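## Task

Get both the yellow and the green supplement bottle upright into the room where arm3 and arm4 stand, away from the wall opening, while the drink can stays upright on top of the furniture it started on. One tray carries loads down its lane on its own and the empty tray returns down the other lane. It counts as failed if either bottle or the can touches a roller lane while no gripper has it. The result must hold without the robot propping anything up, and at the end the grippers must be open and the arms moved away.

## Robot and tools

Robots: four identical i2rt Big YAM arms named arm1, arm2, arm3 and arm4. arm1 and arm2 share one room, arm3 and arm4 the other; a wall with an opening separates them, and two roller lanes with trays link the rooms (a loaded tray travels by itself along one lane, the empty one comes back on the other). Each arm has six revolute joints, a two-finger gripper and a wrist camera that, with joints 1 and 6 at 0 and the hand level and pointing ahead, sits above the hand looking at the fingertips. Reach is roughly 1.0 m from the joint1 axis. Fixed room cameras: cam_arm1_arm2 and cam_arm3_arm4; wrist cameras: arm1_cam_wrist, arm2_cam_wrist, arm3_cam_wrist, arm4_cam_wrist.

Frames: one shared scene frame, origin on the floor, +z up. The hand point is midway between the fingertips; its z axis runs along the fingers and the fingers close along its y axis. Camera calibrations (fisheye wrist cameras, pinhole-plus-radial room cameras, K, distortion, T_world_to_cam) are given in that frame and may be off by a few degrees and millimetres; wrist camera poses come from reported joint angles.

execute_actions: argument actions is a list holding zero or one action. The action is an object keyed by arm name; each arm gets {"joints": {...}} with any subset of joint1_rad..joint6_rad and gripper_m. All values are absolute targets, never offsets: joints in radians, gripper in metres of fingertip separation. Ranges: joint1_rad -2.879 to 2.879 (rotation about the base, positive counter-clockwise seen from above, 0 faces along the base direction); joint2_rad 0 to 3.141 (shoulder, 0 has the upper arm lying back about level, increasing lifts it up and forward); joint3_rad 0 to 3.019 (elbow, 0 folded, increasing opens); joint4_rad -1.692 to 1.57 (hand pitch, positive tips fingers up); joint5_rad -1.57 to 1.57 (hand yaw, positive to the arm's right); joint6_rad -2.094 to 2.094 (hand roll, positive clockwise viewed from behind); gripper_m 0 to 0.093. Completion tolerances are about ±0.045, 0.14, 0.09, 0.055, 0.03, 0.035 rad and 0.003 m. Every arm named moves at once and joints finish at different moments, so the hand can sweep a wide path. Omitted joints or arms may keep pushing toward older targets. An unknown key or an out-of-range number rejects the call and nothing moves. Optional cameras: list of names, or ["all"]/null/omitted for all, [] for none. An empty actions list just reports state and pictures.

Result lines: joint_positions per arm; joint_status per commanded joint, e.g. off_target (stopped short, may still push), contact_stop or time_out (holds where it stopped; after time_out a joint may keep a nearby target and keep pushing), not_followed (the self/inter-arm collision check refused the targets and may retry them later; the gripper part still runs), limit_stop_at_motor_heat. on_its_own lists what is happening without being commanded, with held at meaning the held target, not the position. A pictures line gives the order of returned images; changed camera poses are listed. MOTOR HOT warns at 85 °C; an OVER-TEMPERATURE FAULT at 100 °C drops that arm until it cools. A stop reported in a result cancels the remaining calls of that reply.

wait: seconds from 0 to 10; nothing new is commanded, the scene keeps running, returns state and images. zoom_image: camera name and region [x0, y0, x1, y1] in pixels of that camera's latest full image, origin top-left, at most 504 by 504. read_manual: section "licences" returns licence texts only. finished_scene: scene is the current scene number; it ends the scene irreversibly and reports success and the next task.

Cautions: the arms do not stop on contact and can push hard; to relieve a pushing joint, command its reported position. A tiny change from the current position may not move a joint. A loaded joint that timed out sags. Arms pressing hard against each other ends the run; the collision check can act late and ignores fingers, gripper housings and wrist cameras. Do not drop, slam or knock objects, let them fall to the floor or leave the work area, or let a bottle or the can rest on a roller lane unheld. Loose objects may occasionally get a small push. The simulation keeps running while you deliberate, holding the last command, and holding loads heats motors. Finish with objects standing freely, grippers open and arms withdrawn.

Each tool is called after "Call:" as name(argument=value, ...), one argument or row to a line, values as JSON.

## Session

Call:
execute_actions(
  actions=[],
)

Scene clock: 0.00 s.
Motor temperatures (°C, as the motors report them): arm1=[18 17 20 17 18 19] | arm2=[18 19 19 21 19 19] | arm3=[18 21 18 19 20 21] | arm4=[18 21 19 19 19 21]
arm1.joint_positions: joint1_rad=-0.410 joint2_rad=+0.431 joint3_rad=+1.317 joint4_rad=-1.310 joint5_rad=-0.117 joint6_rad=-0.388 gripper_m=+0.095
arm1.joint_status: not commanded
arm1.hand: x=-1.1089 y=-0.4334 z=+1.4597 quat_wxyz=(-0.482, +0.601, -0.590, -0.243) (m; scene frame)
arm2.joint_positions: joint1_rad=+0.319 joint2_rad=+0.530 joint3_rad=+1.635 joint4_rad=-1.576 joint5_rad=+0.050 joint6_rad=+0.497 gripper_m=+0.094
arm2.joint_status: not commanded
arm2.hand: x=-1.6375 y=+0.1660 z=+1.5566 quat_wxyz=(-0.485, -0.070, -0.849, -0.196) (m; scene frame)
arm3.joint_positions: joint1_rad=+0.416 joint2_rad=+0.319 joint3_rad=+1.707 joint4_rad=-1.162 joint5_rad=-0.214 joint6_rad=+0.690 gripper_m=+0.094
arm3.joint_status: not commanded
arm3.hand: x=+1.1380 y=-0.6272 z=+1.6662 quat_wxyz=(-0.114, +0.438, -0.442, -0.774) (m; scene frame)
arm4.joint_positions: joint1_rad=+0.769 joint2_rad=+0.334 joint3_rad=+1.385 joint4_rad=-1.210 joint5_rad=-0.280 joint6_rad=+0.665 gripper_m=+0.095
arm4.joint_status: not commanded
arm4.hand: x=+1.7103 y=+0.0232 z=+1.5646 quat_wxyz=(+0.499, +0.745, +0.123, -0.424) (m; scene frame)
pictures: arm1_cam_wrist, arm2_cam_wrist, arm3_cam_wrist, arm4_cam_wrist, cam_arm1_arm2, cam_arm3_arm4
Images, in order (width x height): arm1_cam_wrist 504x504, arm2_cam_wrist 504x504, arm3_cam_wrist 504x504, arm4_cam_wrist 504x504, cam_arm1_arm2 672x504, cam_arm3_arm4 672x504.

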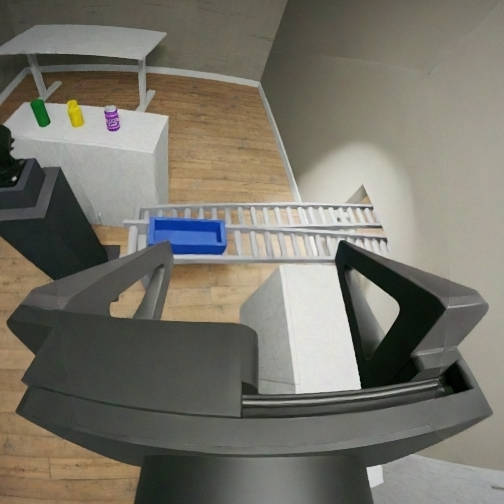

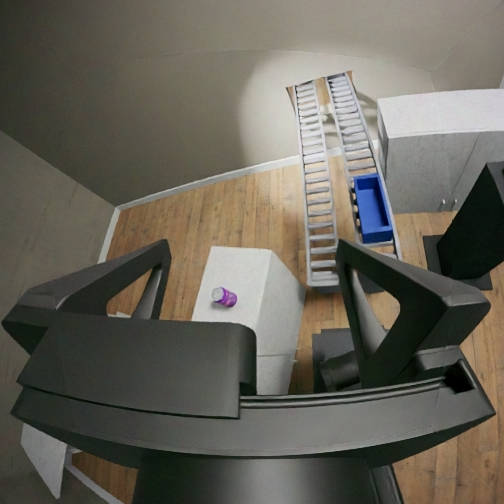

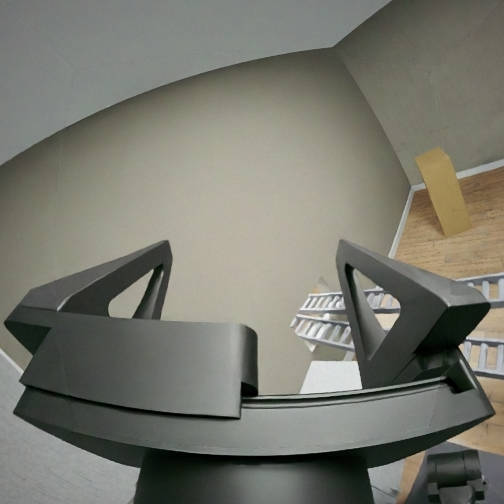

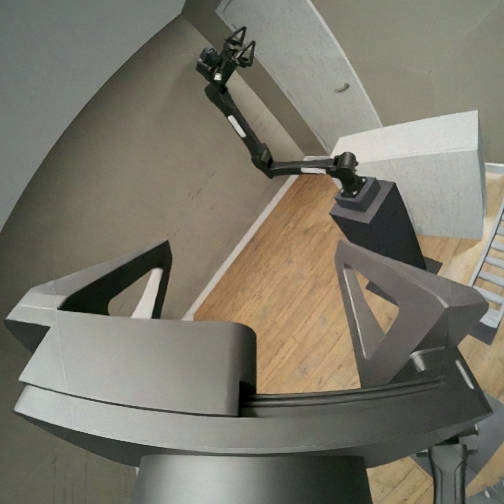

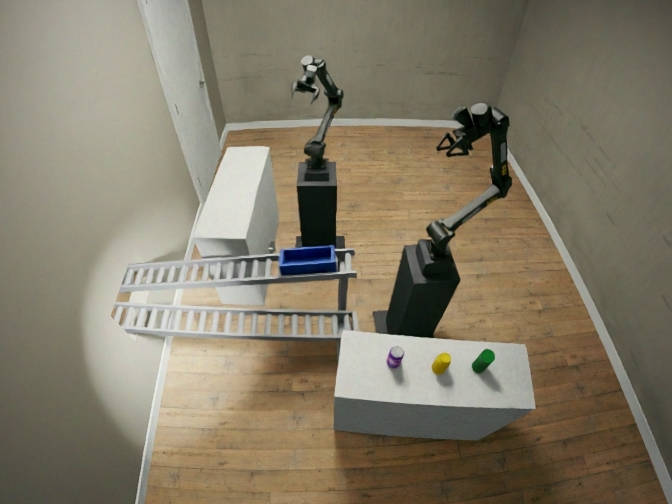

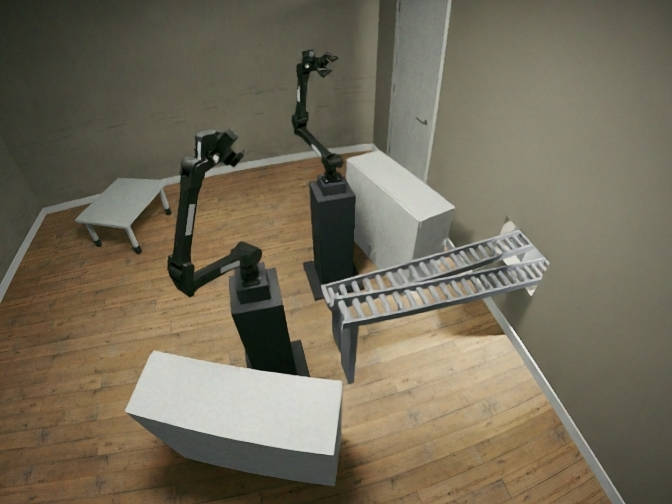

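Call:
execute_actions(
  actions=[
    {"arm1":{"joints":{"joint1_rad":-0.18,"joint2_rad":1.66,"joint3_rad":1.475,"joint4_rad":-1.384,"joint5_rad":0,"joint6_rad":0}},"arm2":{"joints":{"joint1_rad":1.43,"joint2_rad":1.61,"joint3_rad":1.33,"joint4_rad":-1.29,"joint5_rad":0,"joint6_rad":0}}},
  ],
  cameras=["arm1_cam_wrist","arm2_cam_wrist","cam_arm1_arm2"],
)

Scene clock: 3.97 s.
Motor temperatures (°C, as the motors report them): arm1=[18 18 21 17 18 19] | arm2=[18 19 20 21 19 19] | arm3=[18 21 18 19 20 21] | arm4=[18 21 20 19 19 21]
arm1.joint_positions: joint1_rad=-0.184 joint2_rad=+1.676 joint3_rad=+1.458 joint4_rad=-1.371 joint5_rad=-0.003 joint6_rad=-0.010 gripper_m=+0.095
arm1.joint_status: all done
arm1.hand: x=-1.0620 y=-0.1126 z=+1.0830 quat_wxyz=(+0.014, +0.631, -0.775, +0.004) (m; scene frame)
arm2.joint_positions: joint1_rad=+1.438 joint2_rad=+1.608 joint3_rad=+1.325 joint4_rad=-1.294 joint5_rad=+0.002 joint6_rad=+0.009 gripper_m=+0.095
arm2.joint_status: all done
arm2.hand: x=-1.7090 y=+0.5975 z=+1.0984 quat_wxyz=(+0.002, +0.671, -0.741, +0.005) (m; scene frame)
arm3.joint_positions: joint1_rad=+0.416 joint2_rad=+0.319 joint3_rad=+1.707 joint4_rad=-1.162 joint5_rad=-0.214 joint6_rad=+0.690 gripper_m=+0.094
arm3.joint_status: not commanded
arm3.hand: x=+1.1380 y=-0.6272 z=+1.6662 quat_wxyz=(-0.114, +0.438, -0.442, -0.774) (m; scene frame)
arm4.joint_positions: joint1_rad=+0.769 joint2_rad=+0.334 joint3_rad=+1.385 joint4_rad=-1.210 joint5_rad=-0.280 joint6_rad=+0.665 gripper_m=+0.095
arm4.joint_status: not commanded
arm4.hand: x=+1.7103 y=+0.0232 z=+1.5646 quat_wxyz=(+0.499, +0.745, +0.123, -0.424) (m; scene frame)
pictures: arm1_cam_wrist, arm2_cam_wrist, cam_arm1_arm2
camera_calibration (this result's frames):
arm1_cam_wrist: T_world_to_cam=[[0.979618, -0.199392, -0.0243255, 1.0473], [-0.14275, -0.776246, 0.614057, -0.899824], [-0.141321, -0.598068, -0.788887, 0.760308], [0, 0, 0, 1]] pos_world=[-1.04695, -0.0349451, 1.17782]
arm2_cam_wrist: T_world_to_cam=[[0.994, -0.109375, 0.000295657, 1.76502], [-0.0875615, -0.794132, 0.601404, -0.337243], [-0.0655439, -0.597822, -0.798945, 1.24803], [0, 0, 0, 1]] pos_world=[-1.70216, 0.671336, 1.19941]
Images, in order (width x height): arm1_cam_wrist 504x504, arm2_cam_wrist 504x504, cam_arm1_arm2 672x504.

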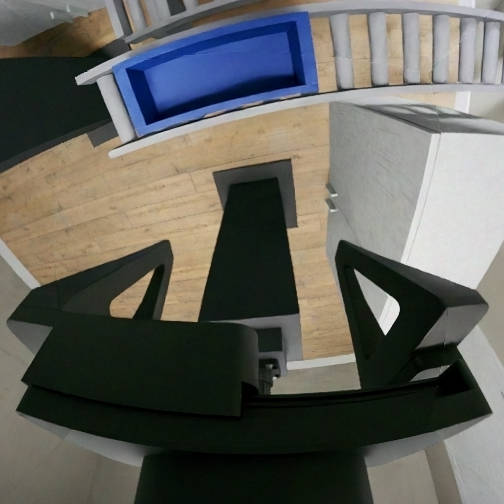

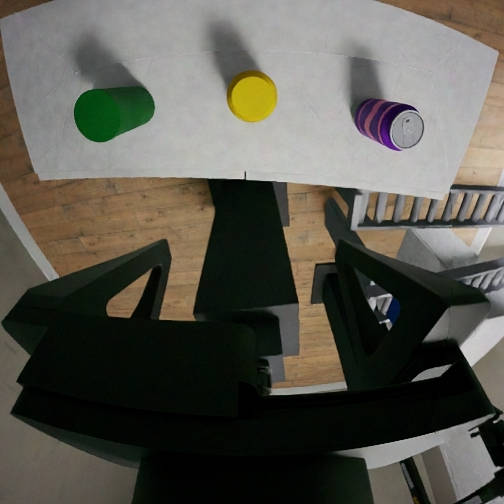

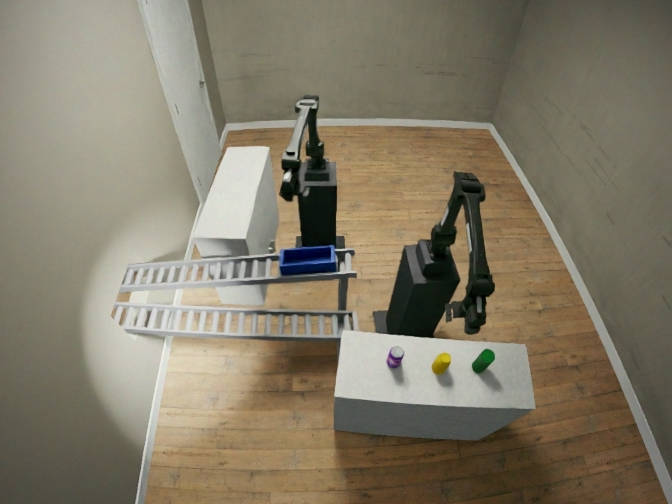

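Call:
execute_actions(
  actions=[
    {"arm1":{"joints":{"joint1_rad":-0.093,"joint2_rad":2.0,"joint3_rad":1.40,"joint4_rad":-0.97,"joint6_rad":1.478}},"arm2":{"joints":{"joint2_rad":1.897,"joint3_rad":1.436,"joint4_rad":-1.11}}},
  ],
  cameras=["arm1_cam_wrist","arm2_cam_wrist","cam_arm1_arm2"],
)

Scene clock: 8.27 s.
Motor temperatures (°C, as the motors report them): arm1=[18 18 22 17 18 19] | arm2=[18 19 21 21 19 19] | arm3=[18 21 19 19 20 21] | arm4=[18 21 20 19 19 21]
arm1.joint_positions: joint1_rad=-0.088 joint2_rad=+2.013 joint3_rad=+1.381 joint4_rad=-0.984 joint5_rad=-0.001 joint6_rad=+1.468 gripper_m=+0.095
arm1.joint_status: all done
arm1.hand: x=-1.1051 y=-0.0615 z=+0.8841 quat_wxyz=(+0.008, -0.008, -1.000, +0.026) (m; scene frame)
arm2.joint_positions: joint1_rad=+1.438 joint2_rad=+1.918 joint3_rad=+1.406 joint4_rad=-1.121 joint5_rad=+0.002 joint6_rad=+0.009 gripper_m=+0.095
arm2.joint_status: all done
arm2.hand: x=-1.7031 y=+0.6601 z=+0.9756 quat_wxyz=(+0.023, +0.671, -0.741, +0.024) (m; scene frame)
arm3.joint_positions: joint1_rad=+0.416 joint2_rad=+0.319 joint3_rad=+1.707 joint4_rad=-1.162 joint5_rad=-0.214 joint6_rad=+0.690 gripper_m=+0.094
arm3.joint_status: not commanded
arm3.hand: x=+1.1380 y=-0.6272 z=+1.6662 quat_wxyz=(-0.114, +0.438, -0.442, -0.774) (m; scene frame)
arm4.joint_positions: joint1_rad=+0.769 joint2_rad=+0.334 joint3_rad=+1.385 joint4_rad=-1.210 joint5_rad=-0.280 joint6_rad=+0.665 gripper_m=+0.095
arm4.joint_status: not commanded
arm4.hand: x=+1.7103 y=+0.0232 z=+1.5646 quat_wxyz=(+0.499, +0.745, +0.123, -0.424) (m; scene frame)
pictures: arm1_cam_wrist, arm2_cam_wrist, cam_arm1_arm2
camera_calibration (this result's frames):
arm1_cam_wrist: T_world_to_cam=[[-0.0108918, -0.999222, 0.0378935, -0.103867], [-0.79561, 0.0316151, 0.604983, -1.40788], [-0.605711, -0.0235591, -0.795336, 0.155678], [0, 0, 0, 1]] pos_world=[-1.02696, -0.0556078, 0.979498]
arm2_cam_wrist: T_world_to_cam=[[0.993993, -0.109437, 0.00136463, 1.76501], [-0.0845102, -0.759548, 0.644938, -0.273225], [-0.0695434, -0.641179, -0.764234, 1.1757], [0, 0, 0, 1]] pos_world=[-1.69573, 0.739464, 1.07231]
Images, in order (width x height): arm1_cam_wrist 504x504, arm2_cam_wrist 504x504, cam_arm1_arm2 672x504.

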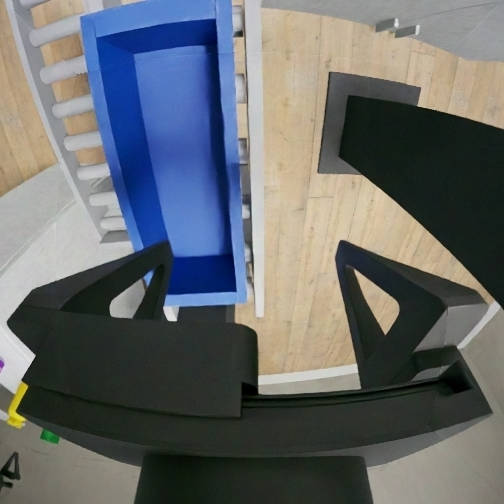

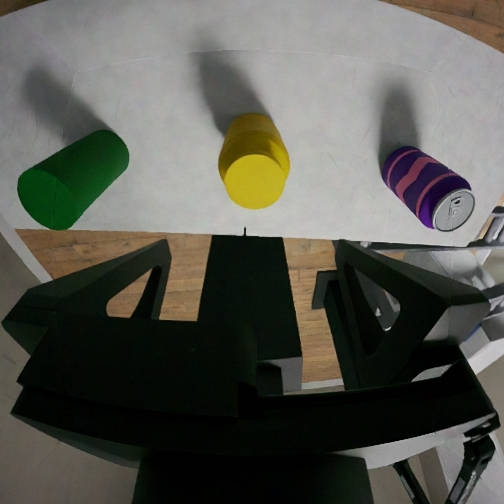

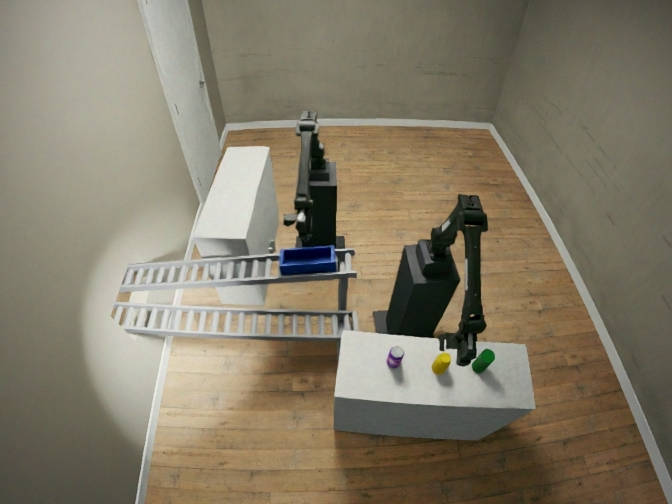

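Call:
execute_actions(
  actions=[
    {"arm1":{"joints":{"joint1_rad":-0.08,"joint2_rad":2.152,"joint3_rad":1.403,"joint4_rad":-0.79,"gripper_m":0.05}},"arm2":{"joints":{"joint2_rad":2.077,"joint3_rad":1.396,"joint4_rad":-0.86}}},
  ],
  cameras=["arm1_cam_wrist","arm2_cam_wrist","cam_arm1_arm2"],
)

Scene clock: 10.83 s.
Motor temperatures (°C, as the motors report them): arm1=[18 18 22 17 18 19] | arm2=[18 20 21 21 19 19] | arm3=[18 21 19 19 20 21] | arm4=[18 21 20 19 19 21]
arm1.joint_positions: joint1_rad=-0.087 joint2_rad=+2.175 joint3_rad=+1.381 joint4_rad=-0.805 joint5_rad=-0.001 joint6_rad=+1.469 gripper_m=+0.050
arm1.joint_status: all done
arm1.hand: x=-1.1050 y=-0.0509 z=+0.7966 quat_wxyz=(+0.007, -0.008, -1.000, +0.017) (m; scene frame)
arm2.joint_positions: joint1_rad=+1.438 joint2_rad=+2.097 joint3_rad=+1.389 joint4_rad=-0.873 joint5_rad=+0.002 joint6_rad=+0.009 gripper_m=+0.095
arm2.joint_status: all done
arm2.hand: x=-1.7006 y=+0.6859 z=+0.8740 quat_wxyz=(+0.004, +0.671, -0.741, +0.006) (m; scene frame)
arm3.joint_positions: joint1_rad=+0.416 joint2_rad=+0.319 joint3_rad=+1.707 joint4_rad=-1.162 joint5_rad=-0.214 joint6_rad=+0.690 gripper_m=+0.094
arm3.joint_status: not commanded
arm3.hand: x=+1.1380 y=-0.6272 z=+1.6662 quat_wxyz=(-0.114, +0.438, -0.442, -0.774) (m; scene frame)
arm4.joint_positions: joint1_rad=+0.769 joint2_rad=+0.334 joint3_rad=+1.385 joint4_rad=-1.210 joint5_rad=-0.280 joint6_rad=+0.665 gripper_m=+0.095
arm4.joint_status: not commanded
arm4.hand: x=+1.7103 y=+0.0232 z=+1.5646 quat_wxyz=(+0.499, +0.745, +0.123, -0.424) (m; scene frame)
pictures: arm1_cam_wrist, arm2_cam_wrist, cam_arm1_arm2
camera_calibration (this result's frames):
arm1_cam_wrist: T_world_to_cam=[[-0.0114657, -0.999701, 0.021601, -0.0776631], [-0.79679, 0.0221861, 0.603849, -1.35612], [-0.604148, -0.0102879, -0.796806, 0.0900362], [0, 0, 0, 1]] pos_world=[-1.02704, -0.0466265, 0.892313]
arm2_cam_wrist: T_world_to_cam=[[0.994, -0.109381, 0.000368749, 1.76629], [-0.0873596, -0.791841, 0.604447, -0.135236], [-0.0658232, -0.600852, -0.796645, 1.12176], [0, 0, 0, 1]] pos_world=[-1.69367, 0.760129, 0.974739]
Images, in order (width x height): arm1_cam_wrist 504x504, arm2_cam_wrist 504x504, cam_arm1_arm2 672x504.

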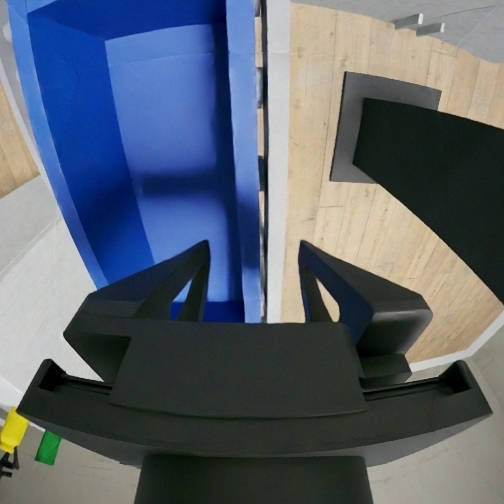

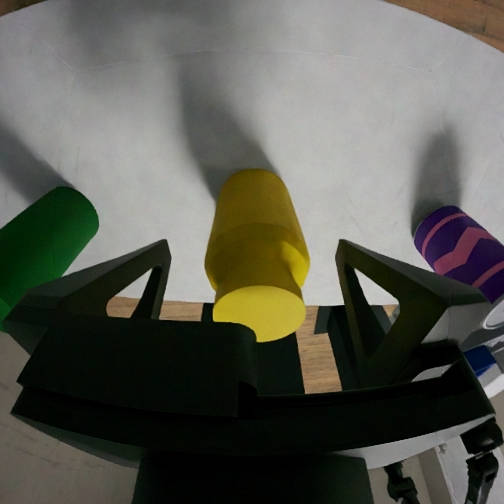

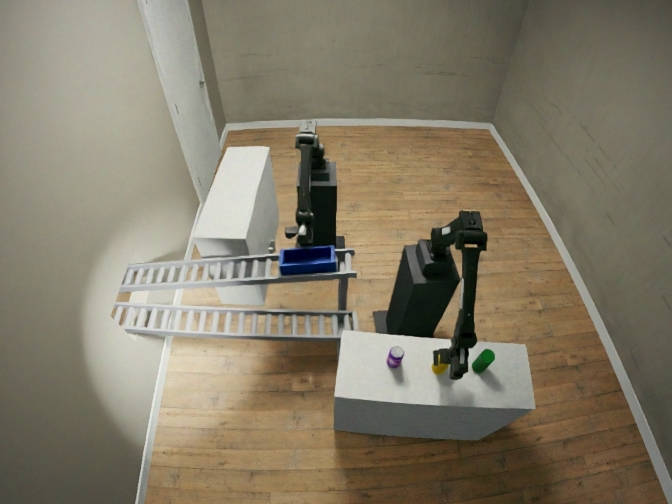

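Call:
execute_actions(
  actions=[
    {"arm1":{"joints":{"joint2_rad":2.26,"joint4_rad":-0.69}},"arm2":{"joints":{"joint2_rad":2.115,"joint4_rad":-0.82}}},
  ],
  cameras=[],
)

Call:
execute_actions(
  actions=[
    {"arm1":{"joints":{"gripper_m":0.0}},"arm2":{"joints":{"gripper_m":0.0}}},
  ],
  cameras=["arm1_cam_wrist","arm2_cam_wrist"],
)

Scene clock: 12.47 s.
Motor temperatures (°C, as the motors report them): arm1=[18 19 23 17 18 19] | arm2=[18 20 21 21 19 19] | arm3=[18 21 19 19 20 21] | arm4=[18 21 21 19 19 21]
arm1.joint_positions: joint1_rad=-0.087 joint2_rad=+2.277 joint3_rad=+1.381 joint4_rad=-0.704 joint5_rad=-0.001 joint6_rad=+1.469 gripper_m=+0.050
arm1.joint_status: all done
arm1.hand: x=-1.1058 y=-0.0543 z=+0.7419 quat_wxyz=(+0.007, -0.008, -1.000, +0.018) (m; scene frame)
arm2.joint_positions: joint1_rad=+1.438 joint2_rad=+2.098 joint3_rad=+1.389 joint4_rad=-0.834 joint5_rad=+0.002 joint6_rad=+0.009 gripper_m=+0.095
arm2.joint_status: all done
arm2.hand: x=-1.6997 y=+0.6954 z=+0.8737 quat_wxyz=(-0.011, +0.671, -0.741, -0.007) (m; scene frame)
arm3.joint_positions: joint1_rad=+0.416 joint2_rad=+0.319 joint3_rad=+1.707 joint4_rad=-1.162 joint5_rad=-0.214 joint6_rad=+0.690 gripper_m=+0.094
arm3.joint_status: not commanded
arm3.hand: x=+1.1380 y=-0.6272 z=+1.6662 quat_wxyz=(-0.114, +0.438, -0.442, -0.774) (m; scene frame)
arm4.joint_positions: joint1_rad=+0.769 joint2_rad=+0.334 joint3_rad=+1.385 joint4_rad=-1.210 joint5_rad=-0.280 joint6_rad=+0.665 gripper_m=+0.095
arm4.joint_status: not commanded
arm4.hand: x=+1.7103 y=+0.0232 z=+1.5646 quat_wxyz=(+0.499, +0.745, +0.123, -0.424) (m; scene frame)
pictures: none
No camera images: the call's "cameras" was empty. Leave "cameras" out to get every camera's image.

Scene clock: 13.20 s.
Motor temperatures (°C, as the motors report them): arm1=[18 19 23 17 18 19] | arm2=[18 20 21 21 19 19] | arm3=[18 21 19 19 20 21] | arm4=[18 21 21 19 19 21]
arm1.joint_positions: joint1_rad=-0.086 joint2_rad=+2.271 joint3_rad=+1.383 joint4_rad=-0.698 joint5_rad=+0.000 joint6_rad=+1.470 gripper_m=+0.011
arm1.joint_status: gripper_m off_target (ended at +0.011, target +0.000)
arm1.hand: x=-1.1057 y=-0.0499 z=+0.7455 quat_wxyz=(+0.005, -0.008, -1.000, +0.011) (m; scene frame)
arm2.joint_positions: joint1_rad=+1.437 joint2_rad=+2.100 joint3_rad=+1.389 joint4_rad=-0.831 joint5_rad=+0.002 joint6_rad=+0.008 gripper_m=+0.001
arm2.joint_status: all done
arm2.hand: x=-1.6995 y=+0.6957 z=+0.8729 quat_wxyz=(-0.011, +0.671, -0.741, -0.008) (m; scene frame)
arm3.joint_positions: joint1_rad=+0.416 joint2_rad=+0.319 joint3_rad=+1.707 joint4_rad=-1.162 joint5_rad=-0.214 joint6_rad=+0.690 gripper_m=+0.094
arm3.joint_status: not commanded
arm3.hand: x=+1.1380 y=-0.6272 z=+1.6662 quat_wxyz=(-0.114, +0.438, -0.442, -0.774) (m; scene frame)
arm4.joint_positions: joint1_rad=+0.769 joint2_rad=+0.334 joint3_rad=+1.385 joint4_rad=-1.210 joint5_rad=-0.280 joint6_rad=+0.665 gripper_m=+0.095
arm4.joint_status: not commanded
arm4.hand: x=+1.7103 y=+0.0232 z=+1.5646 quat_wxyz=(+0.499, +0.745, +0.123, -0.424) (m; scene frame)
pictures: arm1_cam_wrist, arm2_cam_wrist
camera_calibration (this result's frames):
arm1_cam_wrist: T_world_to_cam=[[-0.0111921, -0.999898, 0.00886455, -0.0657661], [-0.79863, 0.0142732, 0.601653, -1.3266], [-0.601718, -0.000345727, -0.798708, 0.0534837], [0, 0, 0, 1]] pos_world=[-1.02801, -0.0468061, 0.841452]
arm2_cam_wrist: T_world_to_cam=[[0.994134, -0.108157, -0.000730023, 1.76666], [-0.0882715, -0.815217, 0.572389, -0.0839776], [-0.0625031, -0.568967, -0.819982, 1.13061], [0, 0, 0, 1]] pos_world=[-1.69304, 0.765896, 0.976436]
Images, in order (width x height): arm1_cam_wrist 504x504, arm2_cam_wrist 504x504.

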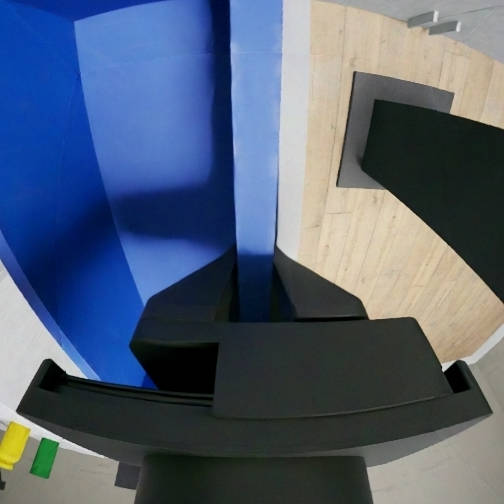

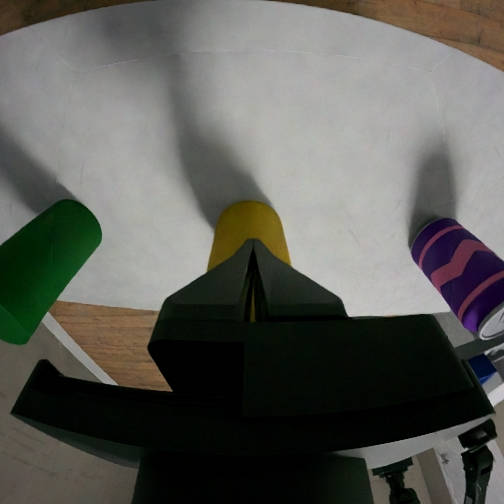

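Call:
execute_actions(
  actions=[
    {"arm1":{"joints":{"joint2_rad":2.0,"joint4_rad":-0.95}},"arm2":{"joints":{"gripper_m":0.093,"joint4_rad":-0.89}}},
  ],
  cameras=["arm2_cam_wrist","cam_arm1_arm2"],
)

Call:
zoom_image(
  camera="cam_arm1_arm2",
  region=[100, 200, 560, 420],
)

Scene clock: 14.97 s.
Motor temperatures (°C, as the motors report them): arm1=[18 19 23 17 18 19] | arm2=[18 20 21 21 19 19] | arm3=[18 21 19 19 20 21] | arm4=[18 21 21 19 19 21]
arm1.joint_positions: joint1_rad=-0.083 joint2_rad=+2.022 joint3_rad=+1.383 joint4_rad=-0.940 joint5_rad=+0.000 joint6_rad=+1.469 gripper_m=+0.011
arm1.joint_status: all done
arm1.hand: x=-1.1065 y=-0.0511 z=+0.8795 quat_wxyz=(+0.005, -0.006, -1.000, +0.007) (m; scene frame)
arm2.joint_positions: joint1_rad=+1.437 joint2_rad=+2.100 joint3_rad=+1.389 joint4_rad=-0.878 joint5_rad=+0.002 joint6_rad=+0.008 gripper_m=+0.093
arm2.joint_status: all done
arm2.hand: x=-1.7006 y=+0.6842 z=+0.8728 quat_wxyz=(+0.006, +0.671, -0.741, +0.008) (m; scene frame)
arm3.joint_positions: joint1_rad=+0.416 joint2_rad=+0.319 joint3_rad=+1.707 joint4_rad=-1.162 joint5_rad=-0.214 joint6_rad=+0.690 gripper_m=+0.094
arm3.joint_status: not commanded
arm3.hand: x=+1.1380 y=-0.6272 z=+1.6662 quat_wxyz=(-0.114, +0.438, -0.442, -0.774) (m; scene frame)
arm4.joint_positions: joint1_rad=+0.769 joint2_rad=+0.334 joint3_rad=+1.385 joint4_rad=-1.210 joint5_rad=-0.280 joint6_rad=+0.665 gripper_m=+0.095
arm4.joint_status: not commanded
arm4.hand: x=+1.7103 y=+0.0232 z=+1.5646 quat_wxyz=(+0.499, +0.745, +0.123, -0.424) (m; scene frame)
pictures: arm2_cam_wrist, cam_arm1_arm2
camera_calibration (this result's frames):
arm2_cam_wrist: T_world_to_cam=[[0.994122, -0.108263, 0.0000961249, 1.76579], [-0.085828, -0.787574, 0.610214, -0.141197], [-0.0659877, -0.606636, -0.792237, 1.11962], [0, 0, 0, 1]] pos_world=[-1.69365, 0.759167, 0.972993]
Images, in order (width x height): arm2_cam_wrist 504x504, cam_arm1_arm2 672x504.

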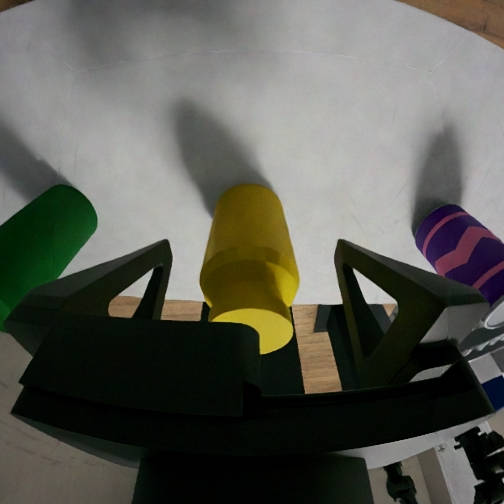

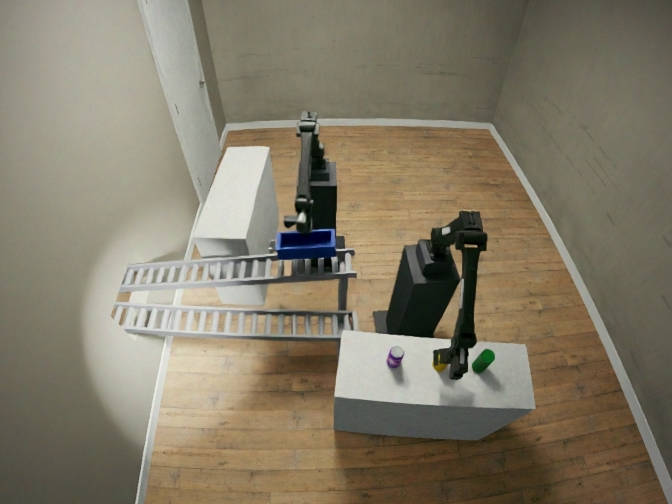

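Region (100, 200, 560, 420) of cam_arm1_arm2's 672x504 image, scaled by 1.096, with more detail than that image has; it fills the top 241 rows of this view, and the rest is white.

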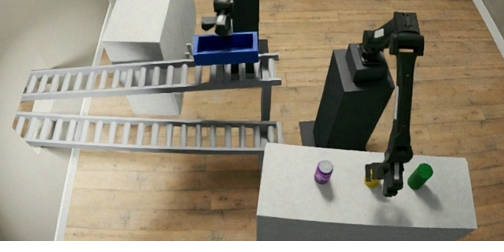

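Call:
execute_actions(
  actions=[
    {"arm1":{"joints":{"joint2_rad":2.255,"joint4_rad":-0.69}},"arm2":{"joints":{"joint2_rad":2.025,"joint3_rad":1.267,"joint4_rad":-0.785}}},
  ],
  cameras=["arm2_cam_wrist"],
)

Scene clock: 17.10 s.
Motor temperatures (°C, as the motors report them): arm1=[18 19 23 17 18 19] | arm2=[18 20 21 21 19 19] | arm3=[18 21 19 19 20 21] | arm4=[18 21 21 19 19 21]
arm1.joint_positions: joint1_rad=-0.084 joint2_rad=+2.269 joint3_rad=+1.383 joint4_rad=-0.704 joint5_rad=-0.001 joint6_rad=+1.469 gripper_m=+0.011
arm1.joint_status: all done
arm1.hand: x=-1.1074 y=-0.0505 z=+0.7466 quat_wxyz=(+0.006, -0.006, -1.000, +0.013) (m; scene frame)
arm2.joint_positions: joint1_rad=+1.437 joint2_rad=+2.049 joint3_rad=+1.270 joint4_rad=-0.798 joint5_rad=+0.002 joint6_rad=+0.008 gripper_m=+0.093
arm2.joint_status: all done
arm2.hand: x=-1.7033 y=+0.6542 z=+0.8658 quat_wxyz=(+0.002, +0.671, -0.741, +0.005) (m; scene frame)
arm3.joint_positions: joint1_rad=+0.416 joint2_rad=+0.319 joint3_rad=+1.707 joint4_rad=-1.162 joint5_rad=-0.214 joint6_rad=+0.690 gripper_m=+0.094
arm3.joint_status: not commanded
arm3.hand: x=+1.1380 y=-0.6272 z=+1.6662 quat_wxyz=(-0.114, +0.438, -0.442, -0.774) (m; scene frame)
arm4.joint_positions: joint1_rad=+0.769 joint2_rad=+0.334 joint3_rad=+1.385 joint4_rad=-1.210 joint5_rad=-0.280 joint6_rad=+0.665 gripper_m=+0.095
arm4.joint_status: not commanded
arm4.hand: x=+1.7103 y=+0.0232 z=+1.5646 quat_wxyz=(+0.499, +0.745, +0.123, -0.424) (m; scene frame)
pictures: arm2_cam_wrist
camera_calibration (this result's frames):
arm2_cam_wrist: T_world_to_cam=[[0.994125, -0.108241, -0.0000990922, 1.76541], [-0.0864188, -0.79425, 0.601414, -0.149786], [-0.0651765, -0.597872, -0.798938, 1.09713], [0, 0, 0, 1]] pos_world=[-1.69647, 0.728063, 0.966794]
Images, in order (width x height): arm2_cam_wrist 504x504.

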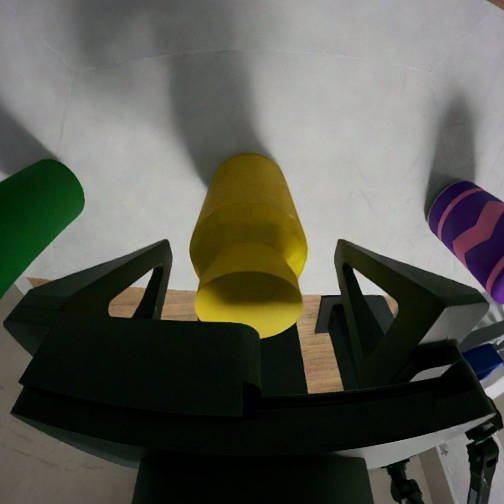

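Call:
execute_actions(
  actions=[
    {"arm2":{"joints":{"gripper_m":0.0}}},
  ],
  cameras=["arm2_cam_wrist"],
)

Scene clock: 18.03 s.
Motor temperatures (°C, as the motors report them): arm1=[18 19 23 17 18 19] | arm2=[18 20 21 21 19 19] | arm3=[18 21 19 19 20 21] | arm4=[18 21 21 19 19 21]
arm1.joint_positions: joint1_rad=-0.084 joint2_rad=+2.269 joint3_rad=+1.383 joint4_rad=-0.704 joint5_rad=-0.001 joint6_rad=+1.469 gripper_m=+0.011
arm1.joint_status: not commanded
arm1.hand: x=-1.1074 y=-0.0505 z=+0.7466 quat_wxyz=(+0.006, -0.006, -1.000, +0.013) (m; scene frame)
arm2.joint_positions: joint1_rad=+1.437 joint2_rad=+2.049 joint3_rad=+1.270 joint4_rad=-0.798 joint5_rad=+0.001 joint6_rad=+0.007 gripper_m=+0.063
arm2.joint_status: gripper_m off_target (ended at +0.064, target +0.000)
arm2.hand: x=-1.7034 y=+0.6544 z=+0.8658 quat_wxyz=(+0.002, +0.672, -0.741, +0.004) (m; scene frame)
arm3.joint_positions: joint1_rad=+0.416 joint2_rad=+0.319 joint3_rad=+1.707 joint4_rad=-1.162 joint5_rad=-0.214 joint6_rad=+0.690 gripper_m=+0.094
arm3.joint_status: not commanded
arm3.hand: x=+1.1380 y=-0.6272 z=+1.6662 quat_wxyz=(-0.114, +0.438, -0.442, -0.774) (m; scene frame)
arm4.joint_positions: joint1_rad=+0.769 joint2_rad=+0.334 joint3_rad=+1.385 joint4_rad=-1.210 joint5_rad=-0.280 joint6_rad=+0.665 gripper_m=+0.095
arm4.joint_status: not commanded
arm4.hand: x=+1.7103 y=+0.0232 z=+1.5646 quat_wxyz=(+0.499, +0.745, +0.123, -0.424) (m; scene frame)
pictures: arm2_cam_wrist
camera_calibration (this result's frames):
arm2_cam_wrist: T_world_to_cam=[[0.994165, -0.107867, -0.000878706, 1.76604], [-0.0857028, -0.79478, 0.600816, -0.147552], [-0.0655067, -0.597235, -0.799387, 1.09665], [0, 0, 0, 1]] pos_world=[-1.69654, 0.728181, 0.966848]
Images, in order (width x height): arm2_cam_wrist 504x504.

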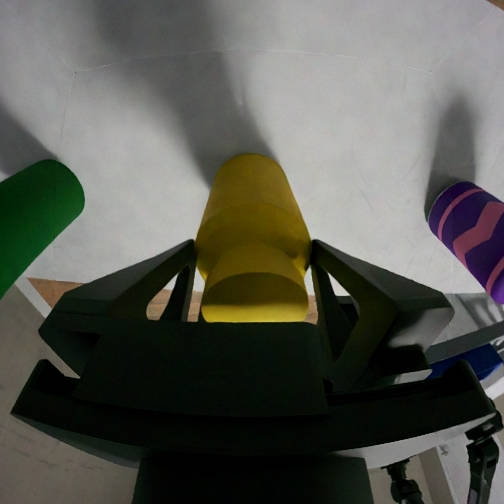

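Call:
execute_actions(
  actions=[
    {"arm1":{"joints":{"gripper_m":0.05}},"arm2":{"joints":{"joint2_rad":1.75,"joint3_rad":1.33,"joint4_rad":-1.15}}},
  ],
  cameras=[],
)

Call:
execute_actions(
  actions=[
    {"arm1":{"joints":{"joint2_rad":1.3,"joint3_rad":1.2,"joint4_rad":-1.3}},"arm2":{"joints":{"joint1_rad":-0.18}}},
  ],
  cameras=[],
)

Call:
execute_actions(
  actions=[
    {"arm1":{"joints":{"joint1_rad":-1.2}},"arm2":{"joints":{"joint2_rad":2.377,"joint3_rad":2.18,"joint4_rad":-1.345}}},
  ],
  cameras=["arm2_cam_wrist","cam_arm1_arm2"],
)

Scene clock: 20.10 s.
Motor temperatures (°C, as the motors report them): arm1=[18 19 23 17 18 19] | arm2=[18 20 22 21 19 19] | arm3=[18 21 19 19 20 21] | arm4=[18 21 21 19 19 21]
arm1.joint_positions: joint1_rad=-0.084 joint2_rad=+2.269 joint3_rad=+1.383 joint4_rad=-0.703 joint5_rad=-0.001 joint6_rad=+1.469 gripper_m=+0.050
arm1.joint_status: all done
arm1.hand: x=-1.1073 y=-0.0504 z=+0.7466 quat_wxyz=(+0.006, -0.006, -1.000, +0.013) (m; scene frame)
arm2.joint_positions: joint1_rad=+1.437 joint2_rad=+1.753 joint3_rad=+1.295 joint4_rad=-1.138 joint5_rad=+0.001 joint6_rad=+0.007 gripper_m=+0.063
arm2.joint_status: all done
arm2.hand: x=-1.7067 y=+0.6220 z=+1.0208 quat_wxyz=(+0.009, +0.672, -0.741, +0.010) (m; scene frame)
arm3.joint_positions: joint1_rad=+0.416 joint2_rad=+0.319 joint3_rad=+1.707 joint4_rad=-1.162 joint5_rad=-0.214 joint6_rad=+0.690 gripper_m=+0.094
arm3.joint_status: not commanded
arm3.hand: x=+1.1380 y=-0.6272 z=+1.6662 quat_wxyz=(-0.114, +0.438, -0.442, -0.774) (m; scene frame)
arm4.joint_positions: joint1_rad=+0.769 joint2_rad=+0.334 joint3_rad=+1.385 joint4_rad=-1.210 joint5_rad=-0.280 joint6_rad=+0.665 gripper_m=+0.095
arm4.joint_status: not commanded
arm4.hand: x=+1.7103 y=+0.0232 z=+1.5646 quat_wxyz=(+0.499, +0.745, +0.123, -0.424) (m; scene frame)
pictures: none
No camera images: the call's "cameras" was empty. Leave "cameras" out to get every camera's image.

Scene clock: 22.00 s.
Motor temperatures (°C, as the motors report them): arm1=[18 19 23 17 18 19] | arm2=[18 20 22 21 19 19] | arm3=[18 21 19 19 20 21] | arm4=[18 21 21 19 19 21]
arm1.joint_positions: joint1_rad=-0.084 joint2_rad=+1.295 joint3_rad=+1.187 joint4_rad=-1.288 joint5_rad=-0.001 joint6_rad=+1.470 gripper_m=+0.050
arm1.joint_status: all done
arm1.hand: x=-1.1206 y=-0.1945 z=+1.1428 quat_wxyz=(-0.004, -0.007, -0.996, -0.084) (m; scene frame)
arm2.joint_positions: joint1_rad=-0.188 joint2_rad=+1.755 joint3_rad=+1.295 joint4_rad=-1.138 joint5_rad=+0.002 joint6_rad=+0.007 gripper_m=+0.064
arm2.joint_status: all done
arm2.hand: x=-1.2636 y=+0.0581 z=+1.0224 quat_wxyz=(+0.012, -0.076, -0.997, +0.001) (m; scene frame)
arm3.joint_positions: joint1_rad=+0.416 joint2_rad=+0.319 joint3_rad=+1.707 joint4_rad=-1.162 joint5_rad=-0.214 joint6_rad=+0.690 gripper_m=+0.094
arm3.joint_status: not commanded
arm3.hand: x=+1.1380 y=-0.6272 z=+1.6662 quat_wxyz=(-0.114, +0.438, -0.442, -0.774) (m; scene frame)
arm4.joint_positions: joint1_rad=+0.769 joint2_rad=+0.334 joint3_rad=+1.385 joint4_rad=-1.210 joint5_rad=-0.280 joint6_rad=+0.665 gripper_m=+0.095
arm4.joint_status: not commanded
arm4.hand: x=+1.7103 y=+0.0232 z=+1.5646 quat_wxyz=(+0.499, +0.745, +0.123, -0.424) (m; scene frame)
pictures: none
No camera images: the call's "cameras" was empty. Leave "cameras" out to get every camera's image.

Scene clock: 23.60 s.
Motor temperatures (°C, as the motors report them): arm1=[18 19 24 17 18 19] | arm2=[18 21 22 21 19 19] | arm3=[18 21 19 19 20 21] | arm4=[18 21 21 19 19 21]
arm1.joint_positions: joint1_rad=-1.204 joint2_rad=+1.303 joint3_rad=+1.187 joint4_rad=-1.288 joint5_rad=-0.001 joint6_rad=+1.470 gripper_m=+0.050
arm1.joint_status: all done
arm1.hand: x=-0.7825 y=-0.4641 z=+1.1386 quat_wxyz=(-0.050, -0.535, -0.841, -0.061) (m; scene frame)
arm2.joint_positions: joint1_rad=-0.188 joint2_rad=+2.405 joint3_rad=+2.128 joint4_rad=-1.333 joint5_rad=+0.002 joint6_rad=+0.007 gripper_m=+0.064
arm2.joint_status: all done
arm2.hand: x=-1.0537 y=+0.0272 z=+0.9322 quat_wxyz=(+0.018, -0.076, -0.997, +0.001) (m; scene frame)
arm3.joint_positions: joint1_rad=+0.416 joint2_rad=+0.319 joint3_rad=+1.707 joint4_rad=-1.162 joint5_rad=-0.214 joint6_rad=+0.690 gripper_m=+0.094
arm3.joint_status: not commanded
arm3.hand: x=+1.1380 y=-0.6272 z=+1.6662 quat_wxyz=(-0.114, +0.438, -0.442, -0.774) (m; scene frame)
arm4.joint_positions: joint1_rad=+0.769 joint2_rad=+0.334 joint3_rad=+1.385 joint4_rad=-1.210 joint5_rad=-0.280 joint6_rad=+0.665 gripper_m=+0.095
arm4.joint_status: not commanded
arm4.hand: x=+1.7103 y=+0.0232 z=+1.5646 quat_wxyz=(+0.499, +0.745, +0.123, -0.424) (m; scene frame)
pictures: arm2_cam_wrist, cam_arm1_arm2
camera_calibration (this result's frames):
arm2_cam_wrist: T_world_to_cam=[[-0.161704, -0.986838, 0.00150576, -0.14376], [-0.771904, 0.127435, 0.622836, -1.39893], [-0.61483, 0.0995527, -0.782351, 0.204025], [0, 0, 0, 1]] pos_world=[-0.977648, 0.0160943, 1.03114]
Images, in order (width x height): arm2_cam_wrist 504x504, cam_arm1_arm2 672x504.

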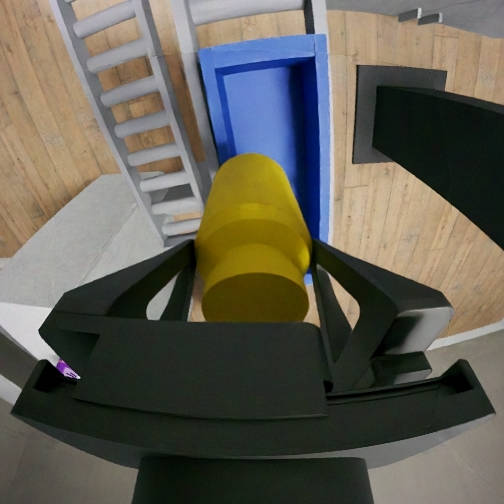

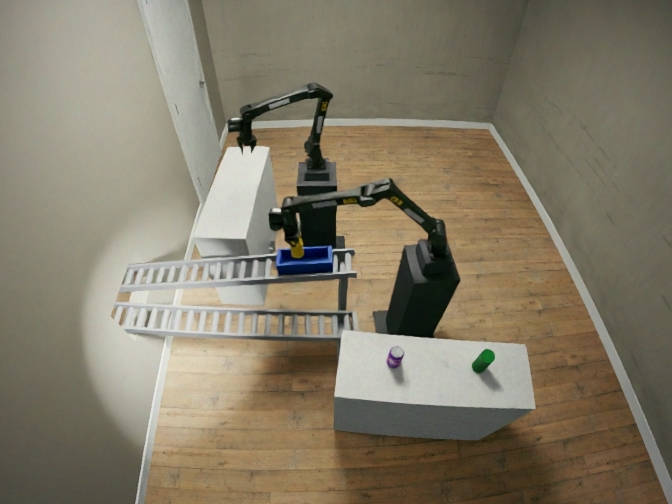

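Call:
execute_actions(
  actions=[
    {"arm2":{"joints":{"joint1_rad":-0.215,"joint2_rad":2.492,"joint3_rad":2.13,"joint4_rad":-1.17}}},
  ],
  cameras=["arm2_cam_wrist","cam_arm1_arm2"],
)

Call:
zoom_image(
  camera="cam_arm1_arm2",
  region=[230, 180, 390, 300],
)

Scene clock: 25.20 s.
Motor temperatures (°C, as the motors report them): arm1=[18 19 24 17 18 19] | arm2=[18 21 23 21 19 19] | arm3=[18 21 19 19 20 21] | arm4=[18 21 21 19 19 21]
arm1.joint_positions: joint1_rad=-1.204 joint2_rad=+1.303 joint3_rad=+1.187 joint4_rad=-1.288 joint5_rad=-0.001 joint6_rad=+1.470 gripper_m=+0.050
arm1.joint_status: not commanded
arm1.hand: x=-0.7825 y=-0.4641 z=+1.1386 quat_wxyz=(-0.050, -0.535, -0.841, -0.061) (m; scene frame)
arm2.joint_positions: joint1_rad=-0.214 joint2_rad=+2.521 joint3_rad=+2.119 joint4_rad=-1.181 joint5_rad=+0.002 joint6_rad=+0.007 gripper_m=+0.064
arm2.joint_status: all done
arm2.hand: x=-1.0447 y=+0.0065 z=+0.8481 quat_wxyz=(+0.005, -0.089, -0.996, +0.002) (m; scene frame)
arm3.joint_positions: joint1_rad=+0.416 joint2_rad=+0.319 joint3_rad=+1.707 joint4_rad=-1.162 joint5_rad=-0.214 joint6_rad=+0.690 gripper_m=+0.094
arm3.joint_status: not commanded
arm3.hand: x=+1.1380 y=-0.6272 z=+1.6662 quat_wxyz=(-0.114, +0.438, -0.442, -0.774) (m; scene frame)
arm4.joint_positions: joint1_rad=+0.769 joint2_rad=+0.334 joint3_rad=+1.385 joint4_rad=-1.210 joint5_rad=-0.280 joint6_rad=+0.665 gripper_m=+0.095
arm4.joint_status: not commanded
arm4.hand: x=+1.7103 y=+0.0232 z=+1.5646 quat_wxyz=(+0.499, +0.745, +0.123, -0.424) (m; scene frame)
pictures: arm2_cam_wrist, cam_arm1_arm2
camera_calibration (this result's frames):
arm2_cam_wrist: T_world_to_cam=[[-0.187574, -0.98225, 0.000992801, -0.189193], [-0.784233, 0.150368, 0.60197, -1.33226], [-0.591434, 0.112135, -0.798518, 0.183927], [0, 0, 0, 1]] pos_world=[-0.971511, -0.00612976, 0.949038]
Images, in order (width x height): arm2_cam_wrist 504x504, cam_arm1_arm2 672x504.

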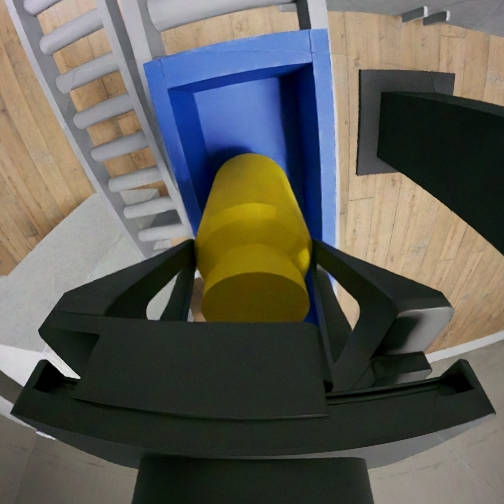

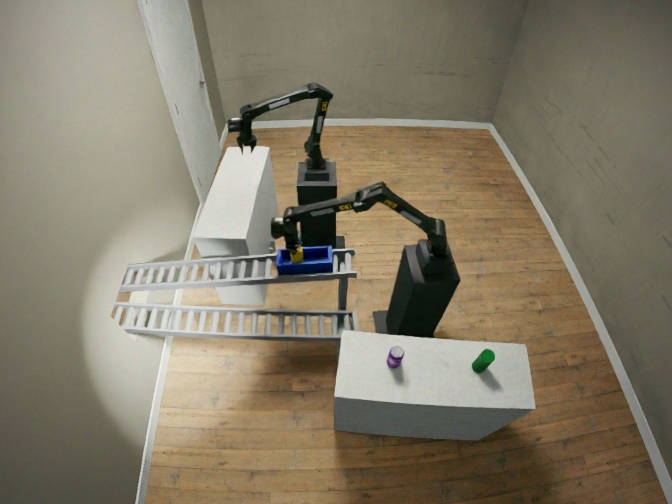

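Region (230, 180, 390, 300) of cam_arm1_arm2's 672x504 image, scaled by 3.150, with more detail than that image has; it fills the top 378 rows of this view, and the rest is white.

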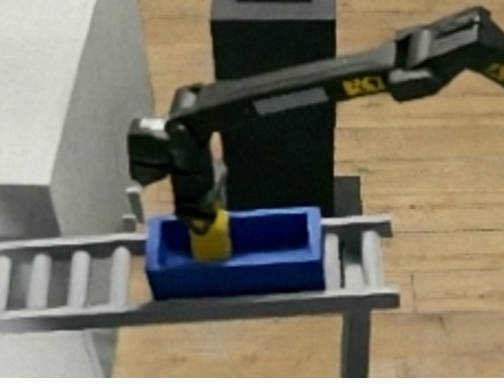

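Call:
execute_actions(
  actions=[
    {"arm2":{"joints":{"joint2_rad":2.57,"joint4_rad":-1.09}}},
  ],
  cameras=["arm2_cam_wrist"],
)

Call:
execute_actions(
  actions=[
    {"arm2":{"joints":{"gripper_m":0.085}}},
  ],
  cameras=["arm2_cam_wrist"],
)

Scene clock: 26.57 s.
Motor temperatures (°C, as the motors report them): arm1=[18 19 24 17 18 19] | arm2=[18 21 23 21 19 19] | arm3=[18 21 19 19 20 21] | arm4=[18 21 21 19 19 21]
arm1.joint_positions: joint1_rad=-1.204 joint2_rad=+1.303 joint3_rad=+1.187 joint4_rad=-1.288 joint5_rad=-0.001 joint6_rad=+1.470 gripper_m=+0.050
arm1.joint_status: not commanded
arm1.hand: x=-0.7825 y=-0.4641 z=+1.1386 quat_wxyz=(-0.050, -0.535, -0.841, -0.061) (m; scene frame)
arm2.joint_positions: joint1_rad=-0.214 joint2_rad=+2.586 joint3_rad=+2.119 joint4_rad=-1.102 joint5_rad=+0.002 joint6_rad=+0.007 gripper_m=+0.064
arm2.joint_status: all done
arm2.hand: x=-1.0417 y=+0.0059 z=+0.8022 quat_wxyz=(-0.002, -0.089, -0.996, +0.002) (m; scene frame)
arm3.joint_positions: joint1_rad=+0.416 joint2_rad=+0.319 joint3_rad=+1.707 joint4_rad=-1.162 joint5_rad=-0.214 joint6_rad=+0.690 gripper_m=+0.094
arm3.joint_status: not commanded
arm3.hand: x=+1.1380 y=-0.6272 z=+1.6662 quat_wxyz=(-0.114, +0.438, -0.442, -0.774) (m; scene frame)
arm4.joint_positions: joint1_rad=+0.769 joint2_rad=+0.334 joint3_rad=+1.385 joint4_rad=-1.210 joint5_rad=-0.280 joint6_rad=+0.665 gripper_m=+0.095
arm4.joint_status: not commanded
arm4.hand: x=+1.7103 y=+0.0232 z=+1.5646 quat_wxyz=(+0.499, +0.745, +0.123, -0.424) (m; scene frame)
pictures: arm2_cam_wrist
camera_calibration (this result's frames):
arm2_cam_wrist: T_world_to_cam=[[-0.187545, -0.982256, 0.000756031, -0.189015], [-0.792311, 0.151733, 0.590949, -1.30183], [-0.580578, 0.11023, -0.806709, 0.16698], [0, 0, 0, 1]] pos_world=[-0.969955, -0.0065371, 0.904159]
Images, in order (width x height): arm2_cam_wrist 504x504.

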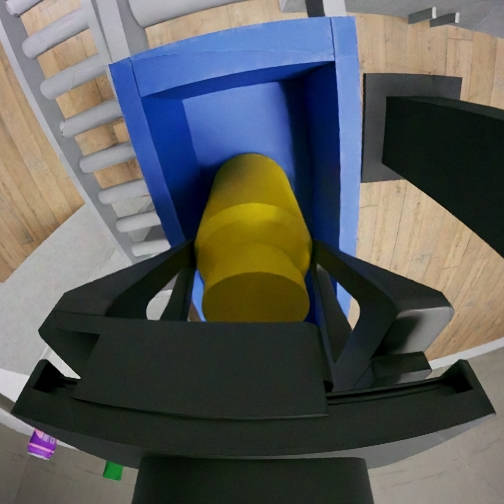

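Scene clock: 27.27 s.
Motor temperatures (°C, as the motors report them): arm1=[18 19 24 17 18 19] | arm2=[18 21 23 21 19 19] | arm3=[18 22 19 19 20 21] | arm4=[18 21 21 19 19 21]
arm1.joint_positions: joint1_rad=-1.204 joint2_rad=+1.303 joint3_rad=+1.187 joint4_rad=-1.288 joint5_rad=-0.001 joint6_rad=+1.470 gripper_m=+0.050
arm1.joint_status: not commanded
arm1.hand: x=-0.7825 y=-0.4641 z=+1.1386 quat_wxyz=(-0.050, -0.535, -0.841, -0.061) (m; scene frame)
arm2.joint_positions: joint1_rad=-0.214 joint2_rad=+2.586 joint3_rad=+2.119 joint4_rad=-1.102 joint5_rad=+0.002 joint6_rad=+0.007 gripper_m=+0.085
arm2.joint_status: all done
arm2.hand: x=-1.0417 y=+0.0059 z=+0.8022 quat_wxyz=(-0.002, -0.089, -0.996, +0.002) (m; scene frame)
arm3.joint_positions: joint1_rad=+0.416 joint2_rad=+0.319 joint3_rad=+1.707 joint4_rad=-1.162 joint5_rad=-0.214 joint6_rad=+0.690 gripper_m=+0.094
arm3.joint_status: not commanded
arm3.hand: x=+1.1380 y=-0.6272 z=+1.6662 quat_wxyz=(-0.114, +0.438, -0.442, -0.774) (m; scene frame)
arm4.joint_positions: joint1_rad=+0.769 joint2_rad=+0.334 joint3_rad=+1.385 joint4_rad=-1.210 joint5_rad=-0.280 joint6_rad=+0.665 gripper_m=+0.095
arm4.joint_status: not commanded
arm4.hand: x=+1.7103 y=+0.0232 z=+1.5646 quat_wxyz=(+0.499, +0.745, +0.123, -0.424) (m; scene frame)
pictures: arm2_cam_wrist
camera_calibration (this result's frames):
arm2_cam_wrist: T_world_to_cam=[[-0.187545, -0.982256, 0.000756031, -0.189015], [-0.792311, 0.151733, 0.590949, -1.30183], [-0.580578, 0.11023, -0.806709, 0.16698], [0, 0, 0, 1]] pos_world=[-0.969955, -0.0065371, 0.904159]
Images, in order (width x height): arm2_cam_wrist 504x504.

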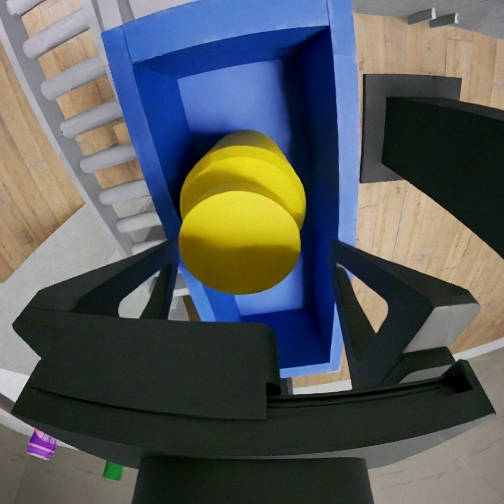

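Call:
execute_actions(
  actions=[
    {"arm2":{"joints":{"joint2_rad":1.9,"joint3_rad":1.5,"joint4_rad":-1.15,"gripper_m":0.093}}},
  ],
  cameras=["cam_arm1_arm2","cam_arm3_arm4"],
)

Scene clock: 29.07 s.
Motor temperatures (°C, as the motors report them): arm1=[18 19 24 17 18 19] | arm2=[18 22 23 21 19 19] | arm3=[18 22 19 19 20 21] | arm4=[18 21 21 19 19 21]
arm1.joint_positions: joint1_rad=-1.204 joint2_rad=+1.303 joint3_rad=+1.187 joint4_rad=-1.288 joint5_rad=-0.001 joint6_rad=+1.470 gripper_m=+0.050
arm1.joint_status: not commanded
arm1.hand: x=-0.7825 y=-0.4641 z=+1.1386 quat_wxyz=(-0.050, -0.535, -0.841, -0.061) (m; scene frame)
arm2.joint_positions: joint1_rad=-0.214 joint2_rad=+1.892 joint3_rad=+1.503 joint4_rad=-1.142 joint5_rad=+0.002 joint6_rad=+0.007 gripper_m=+0.093
arm2.joint_status: all done
arm2.hand: x=-1.1914 y=+0.0325 z=+1.0252 quat_wxyz=(-0.021, -0.089, -0.996, +0.004) (m; scene frame)
arm3.joint_positions: joint1_rad=+0.416 joint2_rad=+0.319 joint3_rad=+1.707 joint4_rad=-1.162 joint5_rad=-0.214 joint6_rad=+0.690 gripper_m=+0.094
arm3.joint_status: not commanded
arm3.hand: x=+1.1380 y=-0.6272 z=+1.6662 quat_wxyz=(-0.114, +0.438, -0.442, -0.774) (m; scene frame)
arm4.joint_positions: joint1_rad=+0.769 joint2_rad=+0.334 joint3_rad=+1.385 joint4_rad=-1.210 joint5_rad=-0.280 joint6_rad=+0.665 gripper_m=+0.095
arm4.joint_status: not commanded
arm4.hand: x=+1.7103 y=+0.0232 z=+1.5646 quat_wxyz=(+0.499, +0.745, +0.123, -0.424) (m; scene frame)
pictures: cam_arm1_arm2, cam_arm3_arm4
Images, in order (width x height): cam_arm1_arm2 672x504, cam_arm3_arm4 672x504.

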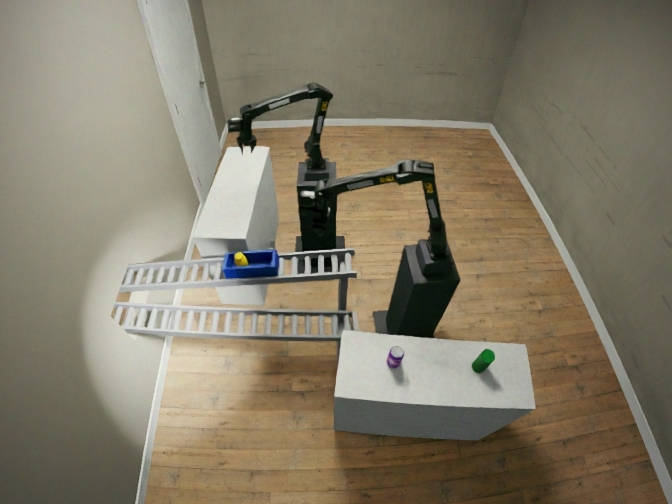

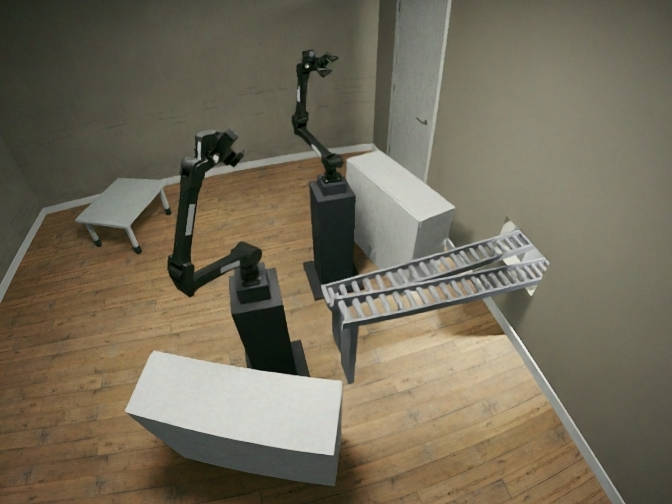

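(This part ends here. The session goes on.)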